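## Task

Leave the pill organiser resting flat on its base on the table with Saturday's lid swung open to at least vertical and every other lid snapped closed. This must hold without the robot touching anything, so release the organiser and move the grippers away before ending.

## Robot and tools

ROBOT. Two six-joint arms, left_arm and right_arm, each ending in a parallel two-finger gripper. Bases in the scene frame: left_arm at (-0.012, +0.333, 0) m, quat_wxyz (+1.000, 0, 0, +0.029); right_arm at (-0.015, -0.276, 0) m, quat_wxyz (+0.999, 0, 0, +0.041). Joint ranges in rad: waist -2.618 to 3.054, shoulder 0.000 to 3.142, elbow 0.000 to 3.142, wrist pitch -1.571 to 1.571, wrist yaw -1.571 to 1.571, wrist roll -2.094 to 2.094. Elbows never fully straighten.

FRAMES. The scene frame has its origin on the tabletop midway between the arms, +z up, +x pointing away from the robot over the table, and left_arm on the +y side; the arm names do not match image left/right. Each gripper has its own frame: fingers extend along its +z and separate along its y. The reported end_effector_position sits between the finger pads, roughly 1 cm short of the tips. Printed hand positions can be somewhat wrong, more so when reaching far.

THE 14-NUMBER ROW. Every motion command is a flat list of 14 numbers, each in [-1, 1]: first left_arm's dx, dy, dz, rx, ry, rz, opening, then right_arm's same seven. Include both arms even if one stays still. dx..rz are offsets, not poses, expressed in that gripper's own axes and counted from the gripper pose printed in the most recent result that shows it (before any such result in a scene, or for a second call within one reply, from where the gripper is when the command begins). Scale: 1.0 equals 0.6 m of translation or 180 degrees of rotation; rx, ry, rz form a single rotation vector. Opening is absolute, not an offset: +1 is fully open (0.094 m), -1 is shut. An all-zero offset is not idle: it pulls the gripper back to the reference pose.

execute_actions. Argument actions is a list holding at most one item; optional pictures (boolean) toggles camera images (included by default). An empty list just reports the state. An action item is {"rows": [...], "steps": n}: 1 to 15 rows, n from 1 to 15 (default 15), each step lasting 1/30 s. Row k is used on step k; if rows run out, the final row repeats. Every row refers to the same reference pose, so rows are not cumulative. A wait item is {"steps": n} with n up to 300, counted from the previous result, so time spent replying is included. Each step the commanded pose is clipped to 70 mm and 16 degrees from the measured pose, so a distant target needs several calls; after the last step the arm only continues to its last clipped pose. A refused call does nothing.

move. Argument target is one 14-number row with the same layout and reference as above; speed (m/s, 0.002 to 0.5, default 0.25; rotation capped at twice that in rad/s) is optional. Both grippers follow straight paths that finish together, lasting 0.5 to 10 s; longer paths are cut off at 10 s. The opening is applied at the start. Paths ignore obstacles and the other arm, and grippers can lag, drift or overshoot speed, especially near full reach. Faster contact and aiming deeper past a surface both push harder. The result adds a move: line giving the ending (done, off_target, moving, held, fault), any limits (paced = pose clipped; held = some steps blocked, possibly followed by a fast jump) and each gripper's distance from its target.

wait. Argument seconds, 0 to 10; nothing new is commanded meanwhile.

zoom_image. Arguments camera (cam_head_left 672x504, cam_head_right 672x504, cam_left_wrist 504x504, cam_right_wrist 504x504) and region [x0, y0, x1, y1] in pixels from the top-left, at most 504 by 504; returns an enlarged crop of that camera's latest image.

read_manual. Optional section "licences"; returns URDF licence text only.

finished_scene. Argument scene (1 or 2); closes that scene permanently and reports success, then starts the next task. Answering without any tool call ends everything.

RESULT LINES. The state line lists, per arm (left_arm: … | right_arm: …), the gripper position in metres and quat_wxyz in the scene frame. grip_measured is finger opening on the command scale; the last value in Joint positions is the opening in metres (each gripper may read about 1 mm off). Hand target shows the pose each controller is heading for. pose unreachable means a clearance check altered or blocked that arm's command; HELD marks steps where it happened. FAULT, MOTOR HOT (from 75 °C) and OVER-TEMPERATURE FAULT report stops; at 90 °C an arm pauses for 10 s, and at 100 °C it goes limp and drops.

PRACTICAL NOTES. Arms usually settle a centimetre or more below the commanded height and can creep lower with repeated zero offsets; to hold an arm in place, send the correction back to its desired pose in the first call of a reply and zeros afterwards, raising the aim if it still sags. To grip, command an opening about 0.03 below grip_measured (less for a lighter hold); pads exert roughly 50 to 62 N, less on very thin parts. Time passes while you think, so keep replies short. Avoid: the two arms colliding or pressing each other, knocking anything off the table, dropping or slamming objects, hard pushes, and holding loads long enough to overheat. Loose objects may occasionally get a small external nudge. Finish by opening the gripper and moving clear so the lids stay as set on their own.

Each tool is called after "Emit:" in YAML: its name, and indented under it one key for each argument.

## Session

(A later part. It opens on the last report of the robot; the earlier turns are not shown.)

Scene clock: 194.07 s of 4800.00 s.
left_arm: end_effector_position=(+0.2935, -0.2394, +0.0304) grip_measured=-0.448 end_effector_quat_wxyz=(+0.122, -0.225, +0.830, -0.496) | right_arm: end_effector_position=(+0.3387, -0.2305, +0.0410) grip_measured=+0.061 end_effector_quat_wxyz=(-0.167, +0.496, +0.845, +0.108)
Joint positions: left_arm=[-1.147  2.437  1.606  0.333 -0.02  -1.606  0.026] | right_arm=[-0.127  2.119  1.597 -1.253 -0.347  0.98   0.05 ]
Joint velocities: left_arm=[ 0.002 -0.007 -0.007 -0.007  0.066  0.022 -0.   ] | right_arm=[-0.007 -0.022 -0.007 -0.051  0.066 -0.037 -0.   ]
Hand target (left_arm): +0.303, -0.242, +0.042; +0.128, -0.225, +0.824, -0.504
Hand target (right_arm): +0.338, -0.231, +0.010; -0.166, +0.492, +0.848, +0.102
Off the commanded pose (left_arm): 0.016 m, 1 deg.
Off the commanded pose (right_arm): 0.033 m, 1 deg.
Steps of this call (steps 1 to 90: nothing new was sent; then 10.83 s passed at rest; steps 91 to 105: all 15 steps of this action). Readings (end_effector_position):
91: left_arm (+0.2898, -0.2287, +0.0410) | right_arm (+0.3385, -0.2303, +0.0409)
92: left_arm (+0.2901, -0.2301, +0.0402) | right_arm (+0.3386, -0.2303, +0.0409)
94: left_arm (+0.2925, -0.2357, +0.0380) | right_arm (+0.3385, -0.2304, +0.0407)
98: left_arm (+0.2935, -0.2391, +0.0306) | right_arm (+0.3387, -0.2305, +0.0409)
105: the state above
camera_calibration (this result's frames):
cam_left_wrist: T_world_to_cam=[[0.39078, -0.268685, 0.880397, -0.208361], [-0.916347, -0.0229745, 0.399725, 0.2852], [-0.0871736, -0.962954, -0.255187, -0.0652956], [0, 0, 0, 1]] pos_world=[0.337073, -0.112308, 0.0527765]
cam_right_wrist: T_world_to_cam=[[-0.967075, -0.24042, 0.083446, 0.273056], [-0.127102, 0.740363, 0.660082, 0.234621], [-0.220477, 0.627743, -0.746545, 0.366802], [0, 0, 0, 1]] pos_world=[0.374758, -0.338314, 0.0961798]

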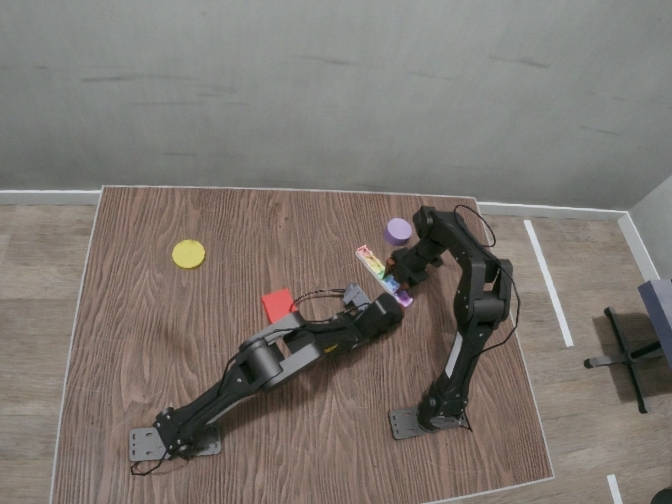

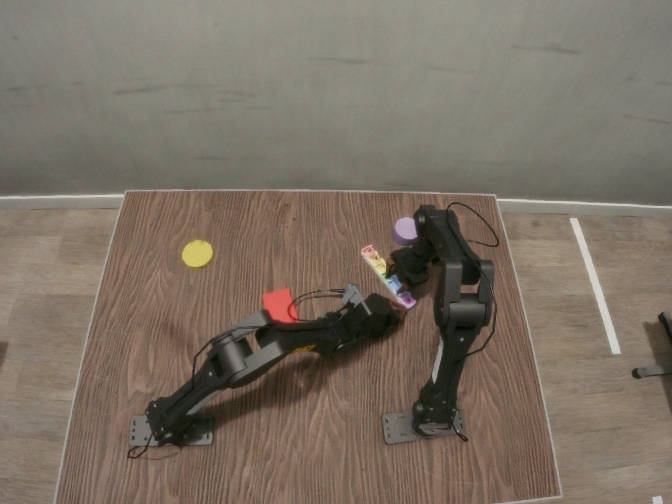

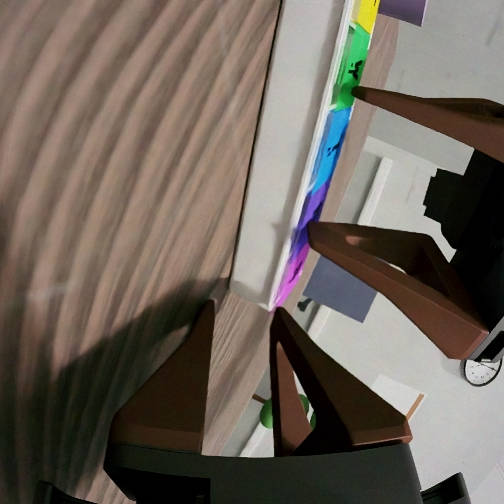

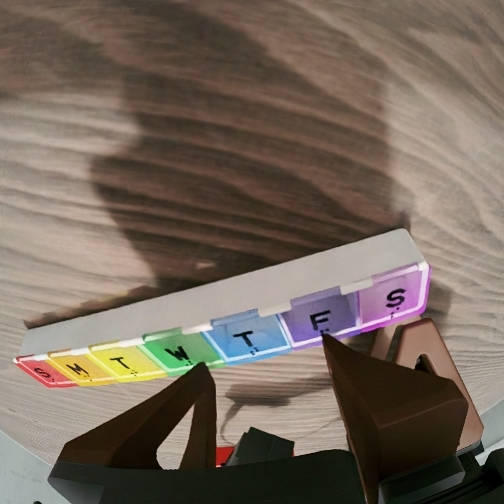

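Emit:
execute_actions:
  actions:
    - {"rows":[[-0.016,-0.025,-0.004,0.015,0,0,-0.45,-0.022,0,0.05,0,0,0,0.06]],"steps":12}

Emit:
zoom_image:
  camera: "cam_left_wrist"
  region: [150, 170, 380, 400]

Emit:
zoom_image:
  camera: "cam_right_wrist"
  region: [250, 240, 480, 420]

Scene clock: 216.67 s of 4800.00 s.
left_arm: end_effector_position=(+0.3000, -0.2384, +0.0345) grip_measured=-0.448 end_effector_quat_wxyz=(+0.121, -0.226, +0.824, -0.505) | right_arm: end_effector_position=(+0.3388, -0.2306, +0.0411) grip_measured=+0.061 end_effector_quat_wxyz=(-0.169, +0.499, +0.842, +0.113)
Joint positions: left_arm=[-1.133  2.437  1.606  0.351 -0.006 -1.606  0.026] | right_arm=[-0.132  2.119  1.595 -1.251 -0.358  0.981  0.05 ]
Joint velocities: left_arm=[-0.017 -0.007 -0.012  0.022  0.007 -0.022 -0.001] | right_arm=[-0.002 -0.012  0.002  0.022 -0.007 -0.007  0.   ]
Hand target (left_arm): +0.305, -0.239, +0.045; +0.127, -0.222, +0.818, -0.516
Hand target (right_arm): +0.338, -0.231, +0.010; -0.169, +0.495, +0.845, +0.107
Off the commanded pose (left_arm): 0.011 m, 2 deg.
Off the commanded pose (right_arm): 0.033 m, 1 deg.
Steps of this call (steps 1 to 90: nothing new was sent; then 19.20 s passed at rest; steps 91 to 102: all 12 steps of this action). Readings (end_effector_position):
91: left_arm (+0.2937, -0.2395, +0.0308) | right_arm (+0.3387, -0.2305, +0.0410)
92: left_arm (+0.2940, -0.2398, +0.0315) | right_arm (+0.3388, -0.2303, +0.0411)
94: left_arm (+0.2956, -0.2396, +0.0326) | right_arm (+0.3386, -0.2303, +0.0408)
98: left_arm (+0.2994, -0.2384, +0.0341) | right_arm (+0.3388, -0.2306, +0.0411)
102: the state above
camera_calibration (this result's frames):
cam_left_wrist: T_world_to_cam=[[0.388572, -0.25131, 0.886485, -0.209625], [-0.91743, -0.0161042, 0.397571, 0.291551], [-0.0856373, -0.967773, -0.236817, -0.064994], [0, 0, 0, 1]] pos_world=[0.343366, -0.110885, 0.0545257]
cam_right_wrist: T_world_to_cam=[[-0.969245, -0.232179, 0.081592, 0.27588], [-0.119631, 0.734245, 0.66826, 0.230326], [-0.215065, 0.637947, -0.739439, 0.367258], [0, 0, 0, 1]] pos_world=[0.373934, -0.339353, 0.0951375]

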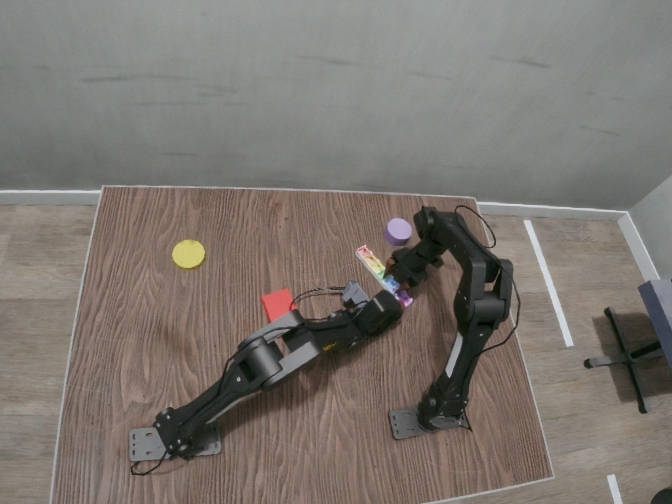

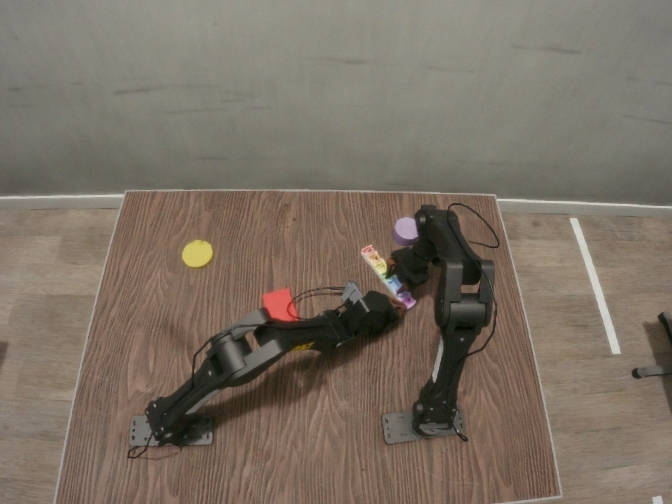

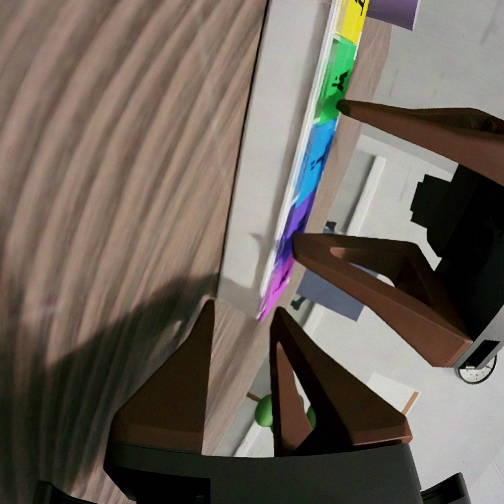

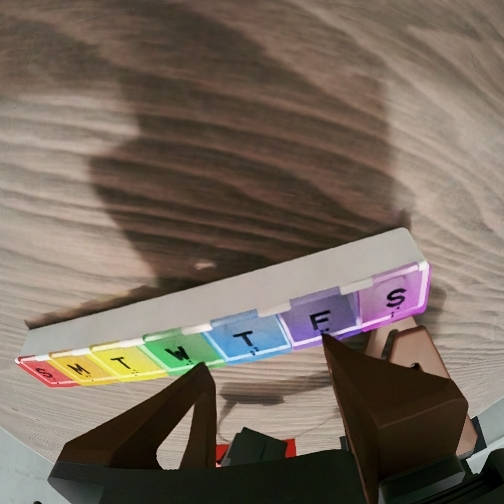

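Region (150, 170, 380, 400) of cam_left_wrist's 504x504 image, scaled by 2.191, with more detail than that image has.

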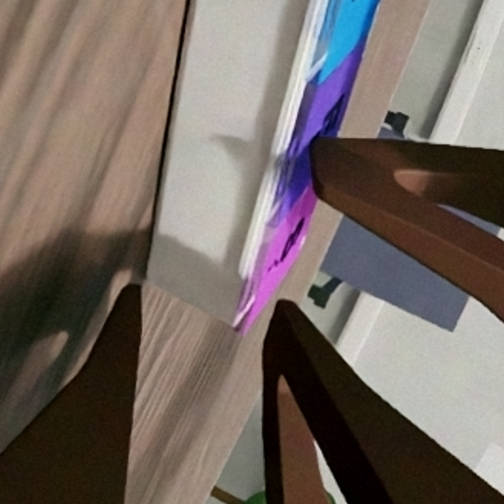

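Region (250, 240, 480, 420) of cam_right_wrist's 504x504 image, scaled by 2.191, with more detail than that image has; it fills the top 394 rows of this view, and the rest is white.

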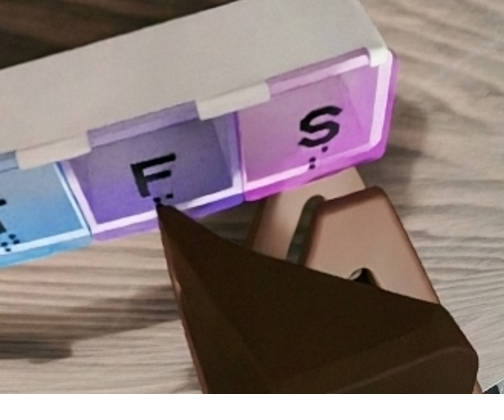

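Emit:
execute_actions:
  actions:
    - {"rows":[[0,-0.012,0.01,0.005,0,0,-0.45,-0.022,0,0.05,0,-0.005,0,0.06],[0,-0.018,0.016,0.01,0,0,-0.45,-0.022,0,0.05,0,-0.005,0,0.06],[0,-0.022,0.022,0.01,0,0,-0.45,-0.022,0,0.05,0,-0.005,0,0.06]],"steps":15}

Emit:
zoom_image:
  camera: "cam_left_wrist"
  region: [150, 170, 380, 400]

Emit:
zoom_image:
  camera: "cam_right_wrist"
  region: [250, 240, 480, 420]

Scene clock: 222.53 s of 4800.00 s.
left_arm: end_effector_position=(+0.3046, -0.2477, +0.0309) grip_measured=-0.449 end_effector_quat_wxyz=(+0.120, -0.226, +0.821, -0.511) | right_arm: end_effector_position=(+0.3387, -0.2304, +0.0410) grip_measured=+0.061 end_effector_quat_wxyz=(-0.166, +0.503, +0.840, +0.115)
Joint positions: left_arm=[-1.133  2.481  1.661  0.353 -0.004 -1.61   0.026] | right_arm=[-0.132  2.11   1.581 -1.238 -0.36   0.993  0.05 ]
Joint velocities: left_arm=[ 0.002  0.002 -0.012 -0.037  0.037  0.007 -0.001] | right_arm=[ 0.002 -0.002 -0.002 -0.066 -0.037  0.007  0.   ]
Hand target (left_arm): +0.309, -0.253, +0.040; +0.125, -0.224, +0.816, -0.518
Hand target (right_arm): +0.338, -0.230, +0.011; -0.165, +0.500, +0.844, +0.109
Off the commanded pose (left_arm): 0.012 m, 1 deg.
Off the commanded pose (right_arm): 0.033 m, 1 deg.
Steps of this call (steps 1 to 90: nothing new was sent; then 2.37 s passed at rest; steps 91 to 105: all 15 steps of this action). Readings (end_effector_position):
91: left_arm (+0.2997, -0.2386, +0.0340) | right_arm (+0.3386, -0.2305, +0.0409)
92: left_arm (+0.3001, -0.2394, +0.0335) | right_arm (+0.3385, -0.2304, +0.0410)
94: left_arm (+0.3022, -0.2433, +0.0315) | right_arm (+0.3386, -0.2304, +0.0410)
98: left_arm (+0.3044, -0.2473, +0.0308) | right_arm (+0.3386, -0.2304, +0.0411)
105: the state above
camera_calibration (this result's frames):
cam_left_wrist: T_world_to_cam=[[0.386566, -0.238829, 0.890801, -0.207041], [-0.918346, -0.010766, 0.395633, 0.298718], [-0.0848984, -0.971002, -0.22349, -0.0758423], [0, 0, 0, 1]] pos_world=[0.347923, -0.119874, 0.0492995]
cam_right_wrist: T_world_to_cam=[[-0.972111, -0.221663, 0.0765863, 0.279415], [-0.115385, 0.736365, 0.666673, 0.229379], [-0.204172, 0.639243, -0.741406, 0.363686], [0, 0, 0, 1]] pos_world=[0.372344, -0.339455, 0.0953189]

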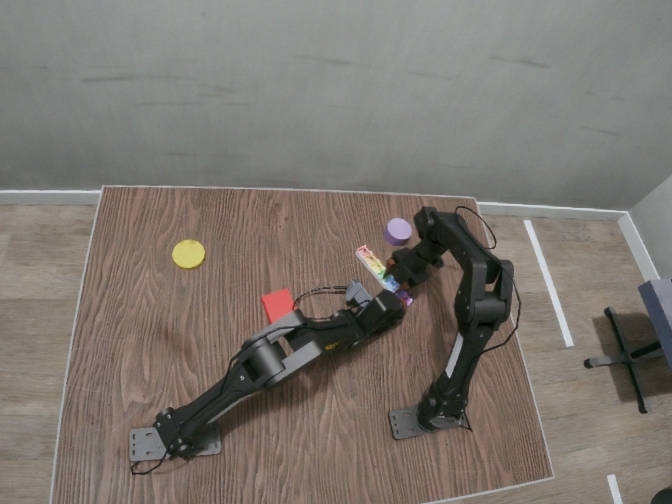

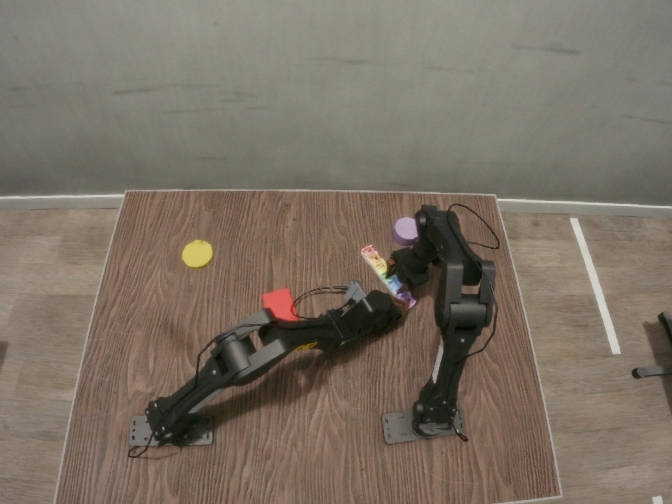

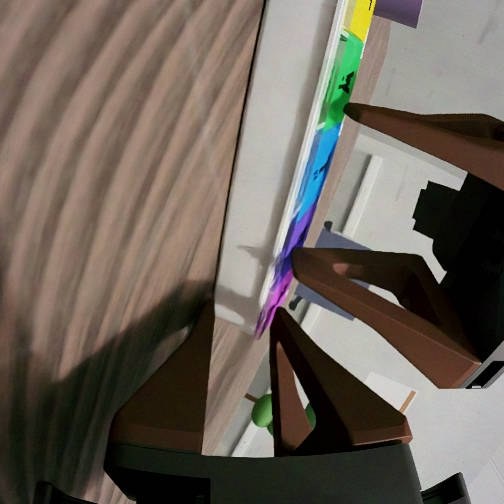

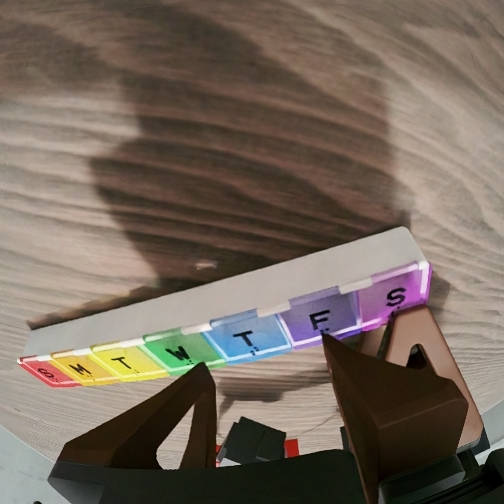

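Region (150, 170, 380, 400) of cam_left_wrist's 504x504 image, scaled by 2.191, with more detail than that image has.

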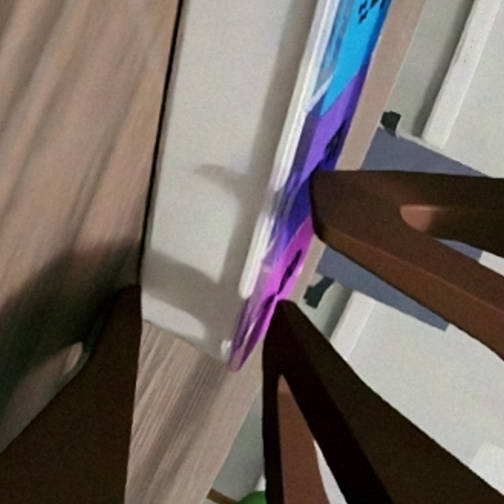

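Region (250, 240, 480, 420) of cam_right_wrist's 504x504 image, scaled by 2.191, with more detail than that image has; it fills the top 394 rows of this view, and the rest is white.

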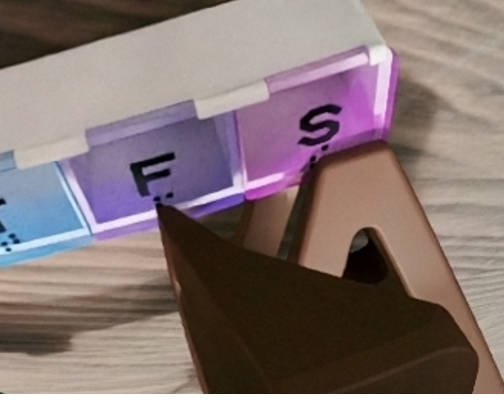

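Emit:
execute_actions:
  actions:
    - {"rows":[[-0.004,-0.022,-0.004,0.013,0,0,-0.45,-0.022,0,0.05,0,-0.005,0,0.06]],"steps":10}

Emit:
zoom_image:
  camera: "cam_left_wrist"
  region: [150, 170, 380, 400]

Emit:
zoom_image:
  camera: "cam_right_wrist"
  region: [250, 240, 480, 420]

Scene clock: 227.90 s of 4800.00 s.
left_arm: end_effector_position=(+0.3049, -0.2491, +0.0337) grip_measured=-0.449 end_effector_quat_wxyz=(+0.120, -0.225, +0.817, -0.516) | right_arm: end_effector_position=(+0.3387, -0.2307, +0.0410) grip_measured=+0.061 end_effector_quat_wxyz=(-0.163, +0.507, +0.838, +0.117)
Joint positions: left_arm=[-1.133  2.481  1.661  0.366 -0.002 -1.612  0.026] | right_arm=[-0.133  2.101  1.57  -1.225 -0.36   1.003  0.05 ]
Joint velocities: left_arm=[-0.002  0.007  0.002  0.095 -0.007 -0.051 -0.001] | right_arm=[ 0.017 -0.017  0.012  0.022  0.037  0.066  0.   ]
Hand target (left_arm): +0.309, -0.250, +0.044; +0.125, -0.223, +0.810, -0.527
Hand target (right_arm): +0.338, -0.230, +0.010; -0.161, +0.504, +0.841, +0.110
Off the commanded pose (left_arm): 0.011 m, 2 deg.
Off the commanded pose (right_arm): 0.033 m, 1 deg.
Steps of this call (steps 1 to 90: nothing new was sent; then 2.03 s passed at rest; steps 91 to 100: all 10 steps of this action). Readings (end_effector_position):
91: left_arm (+0.3047, -0.2478, +0.0313) | right_arm (+0.3387, -0.2304, +0.0410)
92: left_arm (+0.3047, -0.2481, +0.0318) | right_arm (+0.3385, -0.2304, +0.0409)
94: left_arm (+0.3047, -0.2485, +0.0325) | right_arm (+0.3387, -0.2305, +0.0411)
98: left_arm (+0.3048, -0.2490, +0.0335) | right_arm (+0.3388, -0.2307, +0.0411)
100: the state above
camera_calibration (this result's frames):
cam_left_wrist: T_world_to_cam=[[0.38338, -0.228034, 0.894997, -0.206475], [-0.919654, -0.00487287, 0.3927, 0.299839], [-0.0851878, -0.973641, -0.211581, -0.0775381], [0, 0, 0, 1]] pos_world=[0.348301, -0.121117, 0.0506427]
cam_right_wrist: T_world_to_cam=[[-0.974757, -0.211547, 0.0713902, 0.282838], [-0.111706, 0.738942, 0.664444, 0.229014], [-0.193315, 0.639697, -0.74392, 0.360407], [0, 0, 0, 1]] pos_world=[0.370953, -0.339946, 0.095755]

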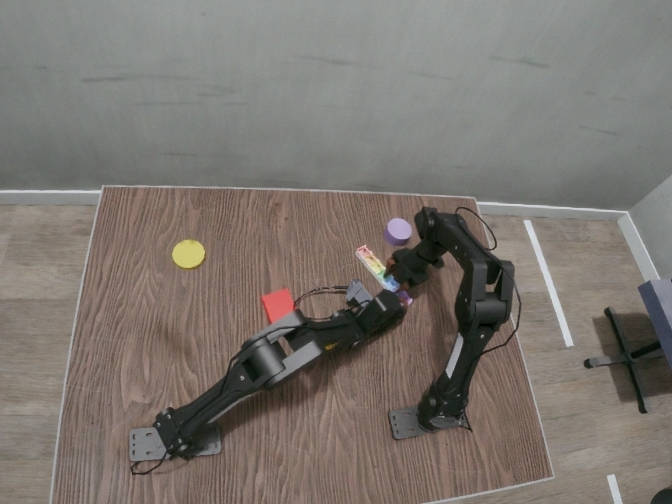

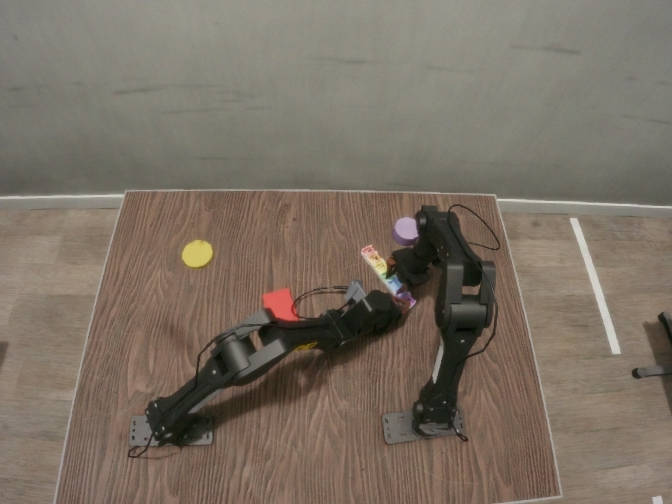

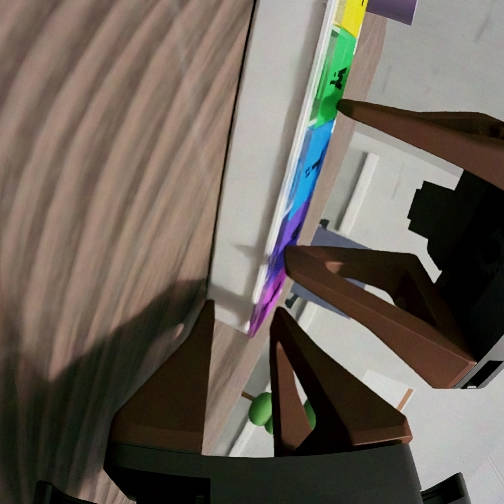

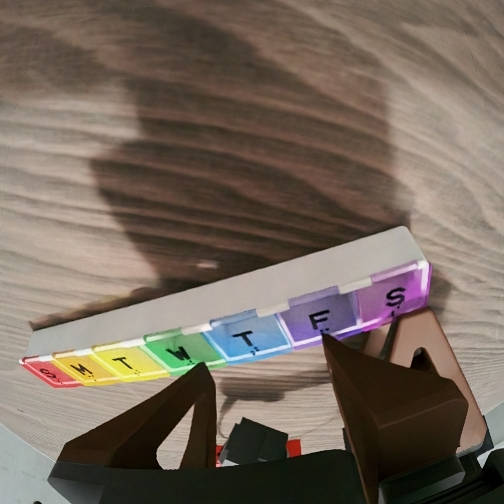

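Region (150, 170, 380, 400) of cam_left_wrist's 504x504 image, scaled by 2.191, with more detail than that image has.

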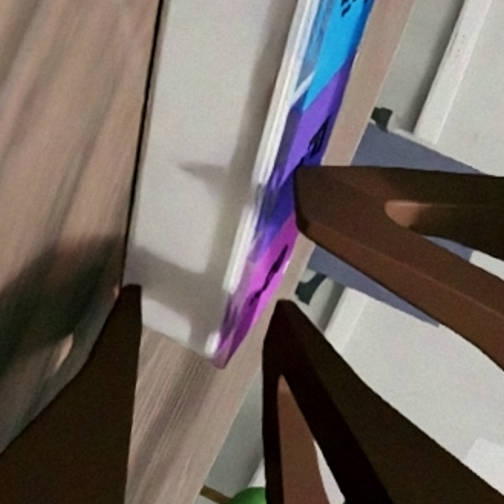

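Region (250, 240, 480, 420) of cam_right_wrist's 504x504 image, scaled by 2.191, with more detail than that image has; it fills the top 394 rows of this view, and the rest is white.

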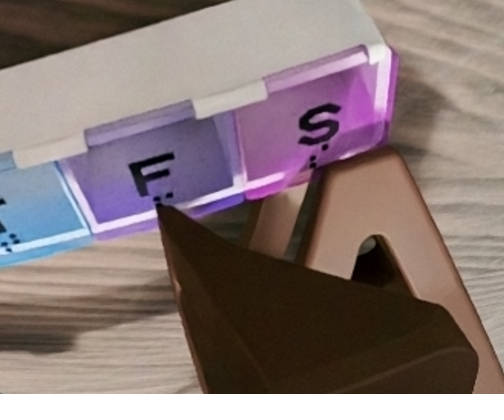

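Emit:
execute_actions:
  actions:
    - {"rows":[[0,-0.018,-0.004,0.01,0,0,-0.45,-0.022,0,0.055,0,-0.005,0,0.06],[0,-0.018,-0.004,0.01,0,0,-0.45,-0.022,0,0.055,0,-0.005,0,0.06],[0,-0.018,-0.004,0.01,0,0,-0.45,-0.022,0,0.055,0,-0.005,0,0.06],[0,-0.018,-0.004,0.01,0,0,-0.7,-0.022,0,0.055,0,-0.005,0,0.06],[0,-0.018,-0.002,0.01,0,0,-0.7,-0.022,0,0.055,0,-0.005,0,0.06],[0,-0.018,0,0.01,0,0,-0.7,-0.022,0,0.055,0,-0.005,0,0.06],[0,-0.018,0,0.01,0,0,-0.8,-0.022,0,0.055,0,-0.005,0,0.06],[0,-0.018,0,0.01,0,0,-0.8,-0.022,0,0.055,0,-0.005,0,0.06],[0,-0.018,0,0.01,0,0,-0.8,-0.022,0,0.055,0,-0.005,0,0.06],[0,-0.018,0,0.01,0,0,-0.9,-0.022,0,0.055,0,-0.005,0,0.06],[0,-0.018,0,0.01,0,0,-0.9,-0.022,0,0.055,0,-0.005,0,0.06],[0,-0.018,0,0.01,0,0,-0.9,-0.022,0,0.055,0,-0.005,0,0.06],[0,-0.018,0,0.01,0,0,-1,-0.022,0,0.055,0,-0.005,0,0.06]],"steps":15}

Scene clock: 236.70 s of 4800.00 s.
left_arm: end_effector_position=(+0.3057, -0.2509, +0.0378) grip_measured=-0.965 end_effector_quat_wxyz=(+0.119, -0.227, +0.812, -0.524) | right_arm: end_effector_position=(+0.3389, -0.2290, +0.0412) grip_measured=+0.061 end_effector_quat_wxyz=(-0.160, +0.513, +0.834, +0.123)
Joint positions: left_arm=[-1.133  2.481  1.661  0.384 -0.001 -1.62   0.002] | right_arm=[-0.133  2.09   1.553 -1.207 -0.369  1.018  0.05 ]
Joint velocities: left_arm=[ 0.002  0.007 -0.002 -0.022  0.007 -0.037 -0.001] | right_arm=[-0.002 -0.007 -0.037 -0.022  0.051 -0.007 -0.   ]
Hand target (left_arm): +0.307, -0.253, +0.043; +0.124, -0.223, +0.809, -0.529
Hand target (right_arm): +0.337, -0.229, +0.008; -0.158, +0.508, +0.839, +0.111
Off the commanded pose (left_arm): 0.006 m, 1 deg.
Off the commanded pose (right_arm): 0.036 m, 1 deg.
Steps of this call (steps 1 to 90: nothing new was sent; then 5.30 s passed at rest; steps 91 to 105: all 15 steps of this action). Readings (end_effector_position):
91: left_arm (+0.3049, -0.2493, +0.0341) | right_arm (+0.3387, -0.2306, +0.0408)
92: left_arm (+0.3049, -0.2493, +0.0342) | right_arm (+0.3386, -0.2305, +0.0410)
94: left_arm (+0.3050, -0.2494, +0.0344) | right_arm (+0.3385, -0.2305, +0.0409)
98: left_arm (+0.3051, -0.2497, +0.0351) | right_arm (+0.3386, -0.2297, +0.0410)
105: the state above
camera_calibration (this result's frames):
cam_left_wrist: T_world_to_cam=[[0.382431, -0.209078, 0.900018, -0.206017], [-0.92034, 0.000231355, 0.39112, 0.300515], [-0.0819827, -0.977899, -0.192334, -0.0811173], [0, 0, 0, 1]] pos_world=[0.348713, -0.122468, 0.0522802]
cam_right_wrist: T_world_to_cam=[[-0.978424, -0.196924, 0.0625086, 0.288313], [-0.105416, 0.736025, 0.668696, 0.224734], [-0.17769, 0.647679, -0.740904, 0.355924], [0, 0, 0, 1]] pos_world=[0.369027, -0.339158, 0.0954045]

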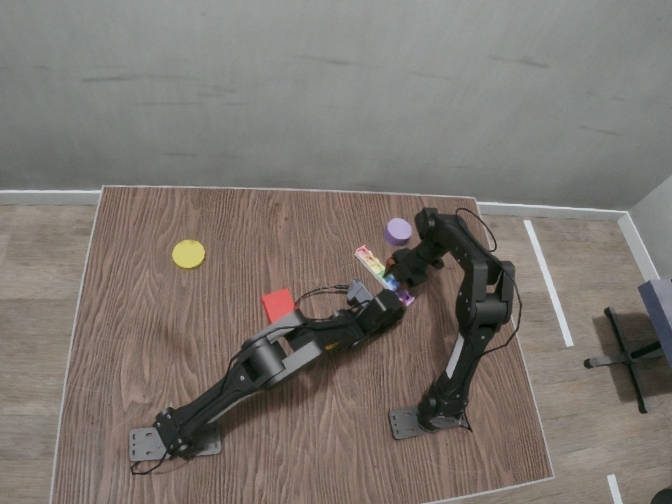

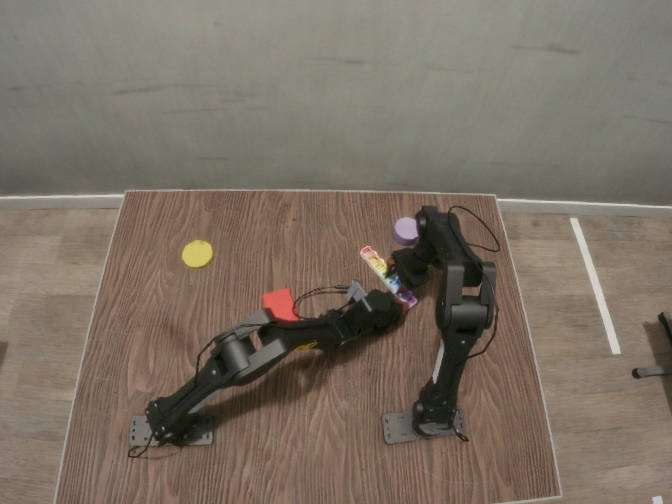

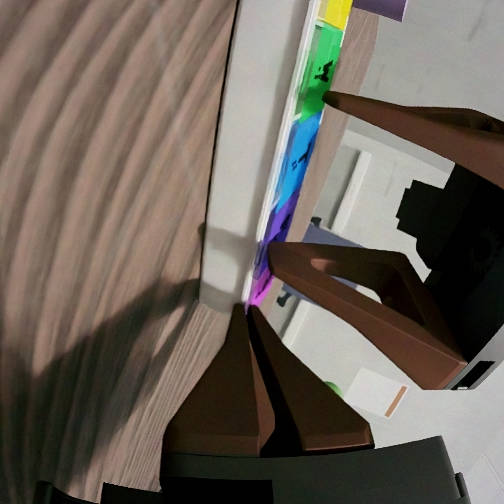

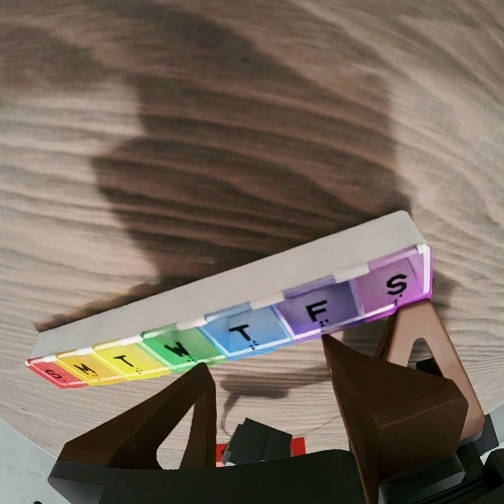

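Emit:
execute_actions:
  actions:
    - {"rows":[[0,-0.002,0.002,0,0,0,-1,0.005,0,-0.03,0,0,0,0.06],[0,-0.002,0.002,0,0,0,-1,0.005,0,-0.03,0,0,0,0.06],[0,-0.002,0.002,0,0,0,-1,0.005,0,-0.03,0,0,0,0.06],[0,-0.002,0.002,0,0,0,-1,-0.005,0,-0.03,0,0,0,0.06],[0,-0.002,0.002,0,0,0,-1,-0.015,0,-0.03,0,0,-0.01,0.06],[0,-0.002,0.002,0,0,0,-1,-0.025,0,-0.03,0,0,-0.02,0.06]],"steps":13}

Scene clock: 241.10 s of 4800.00 s.
left_arm: end_effector_position=(+0.3058, -0.2512, +0.0385) grip_measured=-0.965 end_effector_quat_wxyz=(+0.118, -0.229, +0.811, -0.526) | right_arm: end_effector_position=(+0.3422, -0.2450, +0.0440) grip_measured=+0.061 end_effector_quat_wxyz=(-0.165, +0.497, +0.842, +0.128)
Joint positions: left_arm=[-1.133  2.481  1.661  0.387 -0.    -1.625  0.002] | right_arm=[-0.179  2.119  1.604 -1.258 -0.372  0.93   0.05 ]
Joint velocities: left_arm=[-0.007 -0.017 -0.002  0.007  0.081 -0.022  0.   ] | right_arm=[-0.012  0.022  0.027 -0.022  0.022 -0.139  0.001]
Hand target (left_arm): +0.306, -0.252, +0.038; +0.119, -0.227, +0.812, -0.525
Hand target (right_arm): +0.347, -0.248, +0.052; -0.156, +0.487, +0.850, +0.128
Off the commanded pose (left_arm): 0.001 m, 0 deg.
Off the commanded pose (right_arm): 0.010 m, 2 deg.
Steps of this call (steps 1 to 90: nothing new was sent; then 0.97 s passed at rest; steps 91 to 103: all 13 steps of this action). Readings (end_effector_position):
91: left_arm (+0.3057, -0.2509, +0.0379) | right_arm (+0.3388, -0.2292, +0.0434)
92: left_arm (+0.3058, -0.2511, +0.0384) | right_arm (+0.3381, -0.2293, +0.0443)
94: left_arm (+0.3058, -0.2512, +0.0385) | right_arm (+0.3366, -0.2296, +0.0455)
98: left_arm (+0.3058, -0.2512, +0.0385) | right_arm (+0.3409, -0.2378, +0.0456)
103: the state above
camera_calibration (this result's frames):
cam_left_wrist: T_world_to_cam=[[0.38517, -0.203996, 0.900016, -0.206298], [-0.919303, 0.000557419, 0.393551, 0.300002], [-0.0807845, -0.978972, -0.18732, -0.0821127], [0, 0, 0, 1]] pos_world=[0.348619, -0.122637, 0.0522248]
cam_right_wrist: T_world_to_cam=[[-0.971188, -0.23191, 0.0548744, 0.277461], [-0.133488, 0.720129, 0.680878, 0.240135], [-0.197419, 0.653936, -0.730338, 0.376814], [0, 0, 0, 1]] pos_world=[0.375913, -0.354994, 0.0964742]

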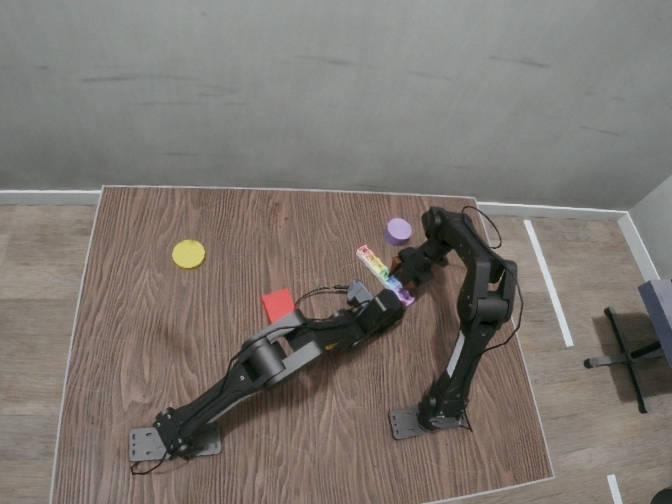

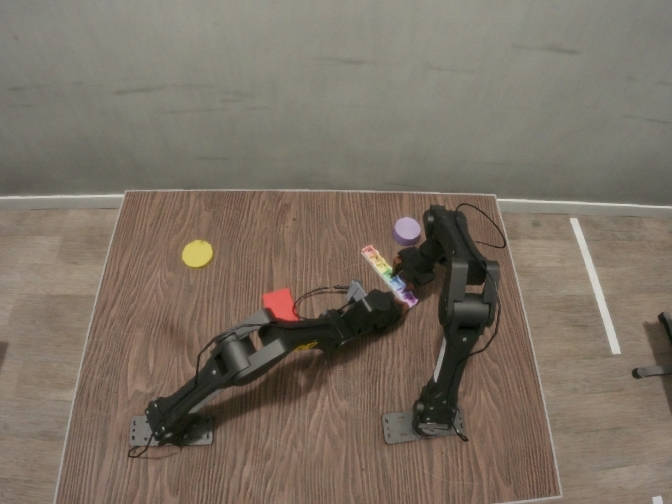

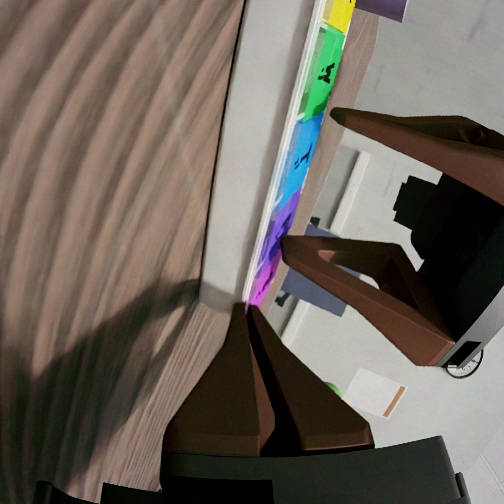

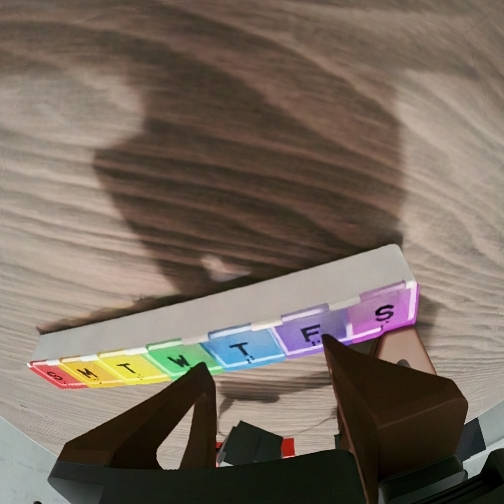

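Emit:
execute_actions:
  actions:
    - {"rows":[[0,-0.002,0.002,0,0,0,-1,-0.006,0,0.02,0,0,0,0.06],[0,-0.002,0.002,0,0,0,-1,-0.006,0,0.02,0,0,0,0.06],[0,-0.002,0.002,0,0,0,-1,-0.012,0,0.035,0,-0.01,0,0.06],[0,-0.002,0.002,0,0,0,-1,-0.012,0,0.035,0,-0.01,0,0.06],[0,-0.002,0.002,0,0,0,-1,-0.02,0,0.055,0,-0.015,0,0.06],[0,-0.002,0.002,0,0,0,-1,-0.02,0,0.06,0,-0.015,0,0.06],[0,-0.002,0.002,0,0,0,-1,-0.02,0,0.06,0,-0.015,0,0.06],[0,-0.002,0.002,0,0,0,-1,-0.02,0,0.06,0,-0.015,0,0.06],[0,-0.012,-0.004,0,0,0,-1,-0.02,0,0.06,0,-0.015,0,0.06],[0,-0.02,-0.006,0.005,0,0,-1,-0.02,0,0.06,0,-0.015,0,0.06],[0,-0.028,-0.007,0.01,0,0,-1,-0.02,0,0.06,0,-0.015,0,0.06],[0,-0.036,-0.008,0.015,0,0,-1,-0.02,0,0.06,0,-0.015,0,0.06]],"steps":15}

Scene clock: 247.83 s of 4800.00 s.
left_arm: end_effector_position=(+0.3059, -0.2513, +0.0389) grip_measured=-0.965 end_effector_quat_wxyz=(+0.117, -0.230, +0.810, -0.527) | right_arm: end_effector_position=(+0.3402, -0.2434, +0.0417) grip_measured=+0.061 end_effector_quat_wxyz=(-0.156, +0.509, +0.836, +0.132)
Joint positions: left_arm=[-1.133  2.481  1.661  0.389 -0.    -1.629  0.002] | right_arm=[-0.176  2.09   1.553 -1.209 -0.374  0.966  0.05 ]
Joint velocities: left_arm=[-0.012  0.002 -0.002  0.022  0.051 -0.037 -0.   ] | right_arm=[ 0.007 -0.002 -0.027 -0.007  0.022 -0.007 -0.   ]
Hand target (left_arm): +0.309, -0.255, +0.060; +0.124, -0.226, +0.798, -0.545
Hand target (right_arm): +0.340, -0.241, +0.009; -0.148, +0.499, +0.846, +0.116
Off the commanded pose (left_arm): 0.022 m, 3 deg.
Off the commanded pose (right_arm): 0.036 m, 3 deg.
Steps of this call (steps 1 to 90: nothing new was sent; then 3.23 s passed at rest; steps 91 to 105: all 15 steps of this action). Readings (end_effector_position):
91: left_arm (+0.3058, -0.2512, +0.0385) | right_arm (+0.3412, -0.2449, +0.0435)
92: left_arm (+0.3058, -0.2512, +0.0385) | right_arm (+0.3410, -0.2448, +0.0433)
94: left_arm (+0.3058, -0.2512, +0.0385) | right_arm (+0.3407, -0.2446, +0.0425)
98: left_arm (+0.3058, -0.2512, +0.0385) | right_arm (+0.3401, -0.2439, +0.0417)
105: the state above
camera_calibration (this result's frames):
cam_left_wrist: T_world_to_cam=[[0.387275, -0.200897, 0.89981, -0.206523], [-0.918508, 0.000353816, 0.395402, 0.299569], [-0.0797534, -0.979612, -0.184389, -0.0827692], [0, 0, 0, 1]] pos_world=[0.348537, -0.122678, 0.0521195]
cam_right_wrist: T_world_to_cam=[[-0.978548, -0.201537, 0.0427469, 0.286473], [-0.120394, 0.727769, 0.675172, 0.237923], [-0.167182, 0.655542, -0.736421, 0.363995], [0, 0, 0, 1]] pos_world=[0.369826, -0.354032, 0.0951683]

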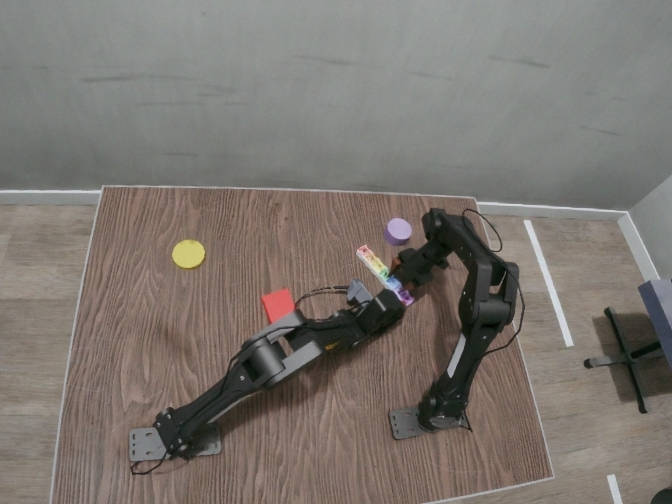

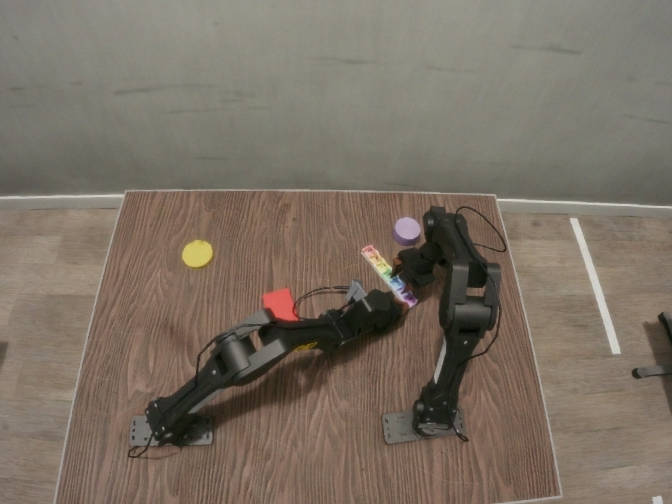

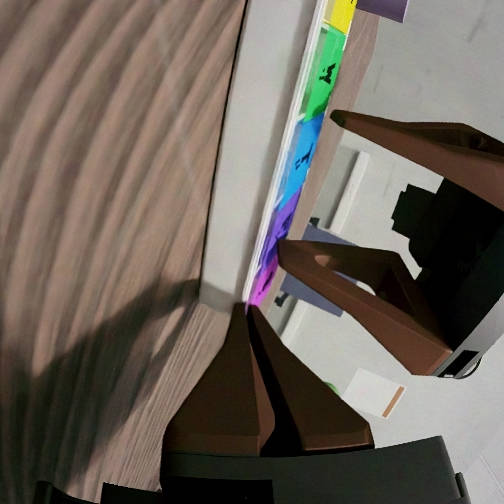

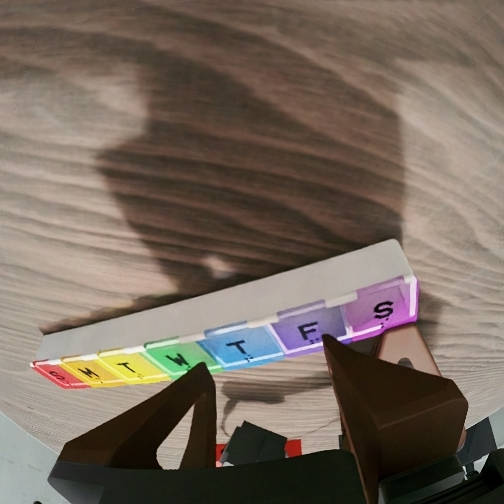

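Emit:
execute_actions:
  actions: []

Scene clock: 261.33 s of 4800.00 s.
left_arm: end_effector_position=(+0.3059, -0.2513, +0.0389) grip_measured=-0.965 end_effector_quat_wxyz=(+0.117, -0.230, +0.810, -0.527) | right_arm: end_effector_position=(+0.3403, -0.2434, +0.0416) grip_measured=+0.061 end_effector_quat_wxyz=(-0.156, +0.511, +0.835, +0.131)
Joint positions: left_arm=[-1.133  2.481  1.661  0.389 -0.    -1.629  0.002] | right_arm=[-0.176  2.09   1.553 -1.209 -0.374  0.97   0.05 ]
Joint velocities: left_arm=[-0.017 -0.017  0.002  0.022 -0.037 -0.022 -0.   ] | right_arm=[-0.007 -0.007 -0.017 -0.051 -0.007 -0.007  0.001]
Hand target (left_arm): +0.309, -0.255, +0.060; +0.124, -0.226, +0.798, -0.545
Hand target (right_arm): +0.340, -0.241, +0.009; -0.148, +0.499, +0.846, +0.115
Off the commanded pose (left_arm): 0.022 m, 3 deg.
Off the commanded pose (right_arm): 0.035 m, 3 deg.
Steps of this call (steps 1 to 110: nothing new was sent; then 9.83 s passed at rest). Readings (end_effector_position):
1: left_arm (+0.3059, -0.2513, +0.0389) | right_arm (+0.3402, -0.2434, +0.0417)
2: left_arm (+0.3059, -0.2513, +0.0389) | right_arm (+0.3402, -0.2434, +0.0417)
4: left_arm (+0.3059, -0.2513, +0.0389) | right_arm (+0.3402, -0.2434, +0.0417)
8: left_arm (+0.3059, -0.2513, +0.0389) | right_arm (+0.3403, -0.2434, +0.0416)
110: the state above
camera_calibration (this result's frames):
cam_left_wrist: T_world_to_cam=[[0.387275, -0.200897, 0.89981, -0.206523], [-0.918508, 0.000353816, 0.395402, 0.299569], [-0.0797534, -0.979612, -0.184389, -0.0827692], [0, 0, 0, 1]] pos_world=[0.348537, -0.122678, 0.0521195]
cam_right_wrist: T_world_to_cam=[[-0.979185, -0.19814, 0.0440031, 0.287529], [-0.117152, 0.728779, 0.674653, 0.237176], [-0.165744, 0.655455, -0.736823, 0.363531], [0, 0, 0, 1]] pos_world=[0.369583, -0.354156, 0.0951945]

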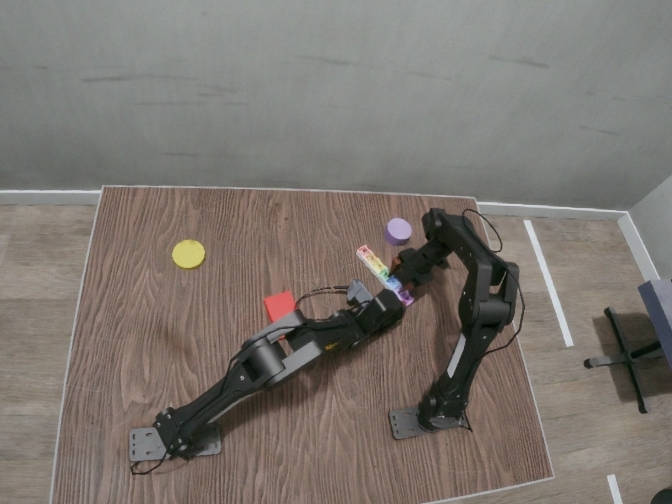

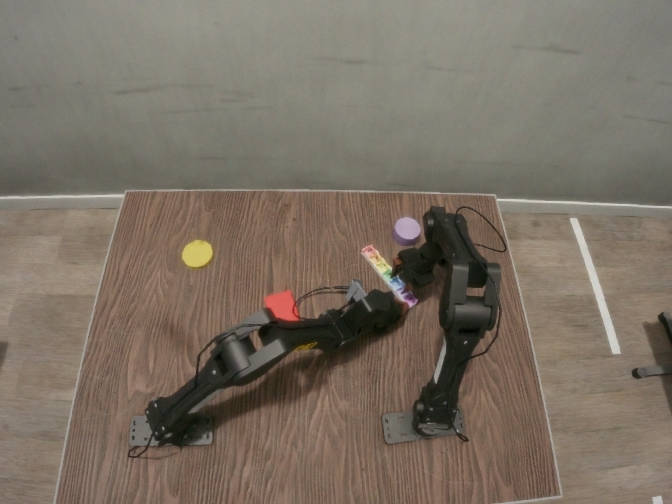

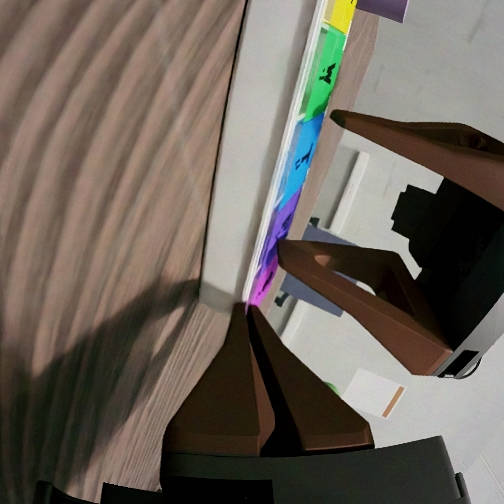

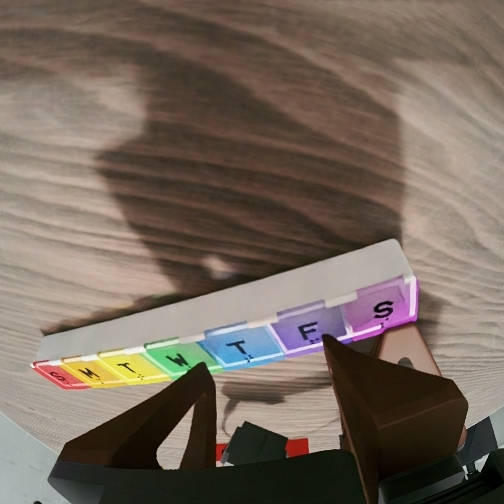

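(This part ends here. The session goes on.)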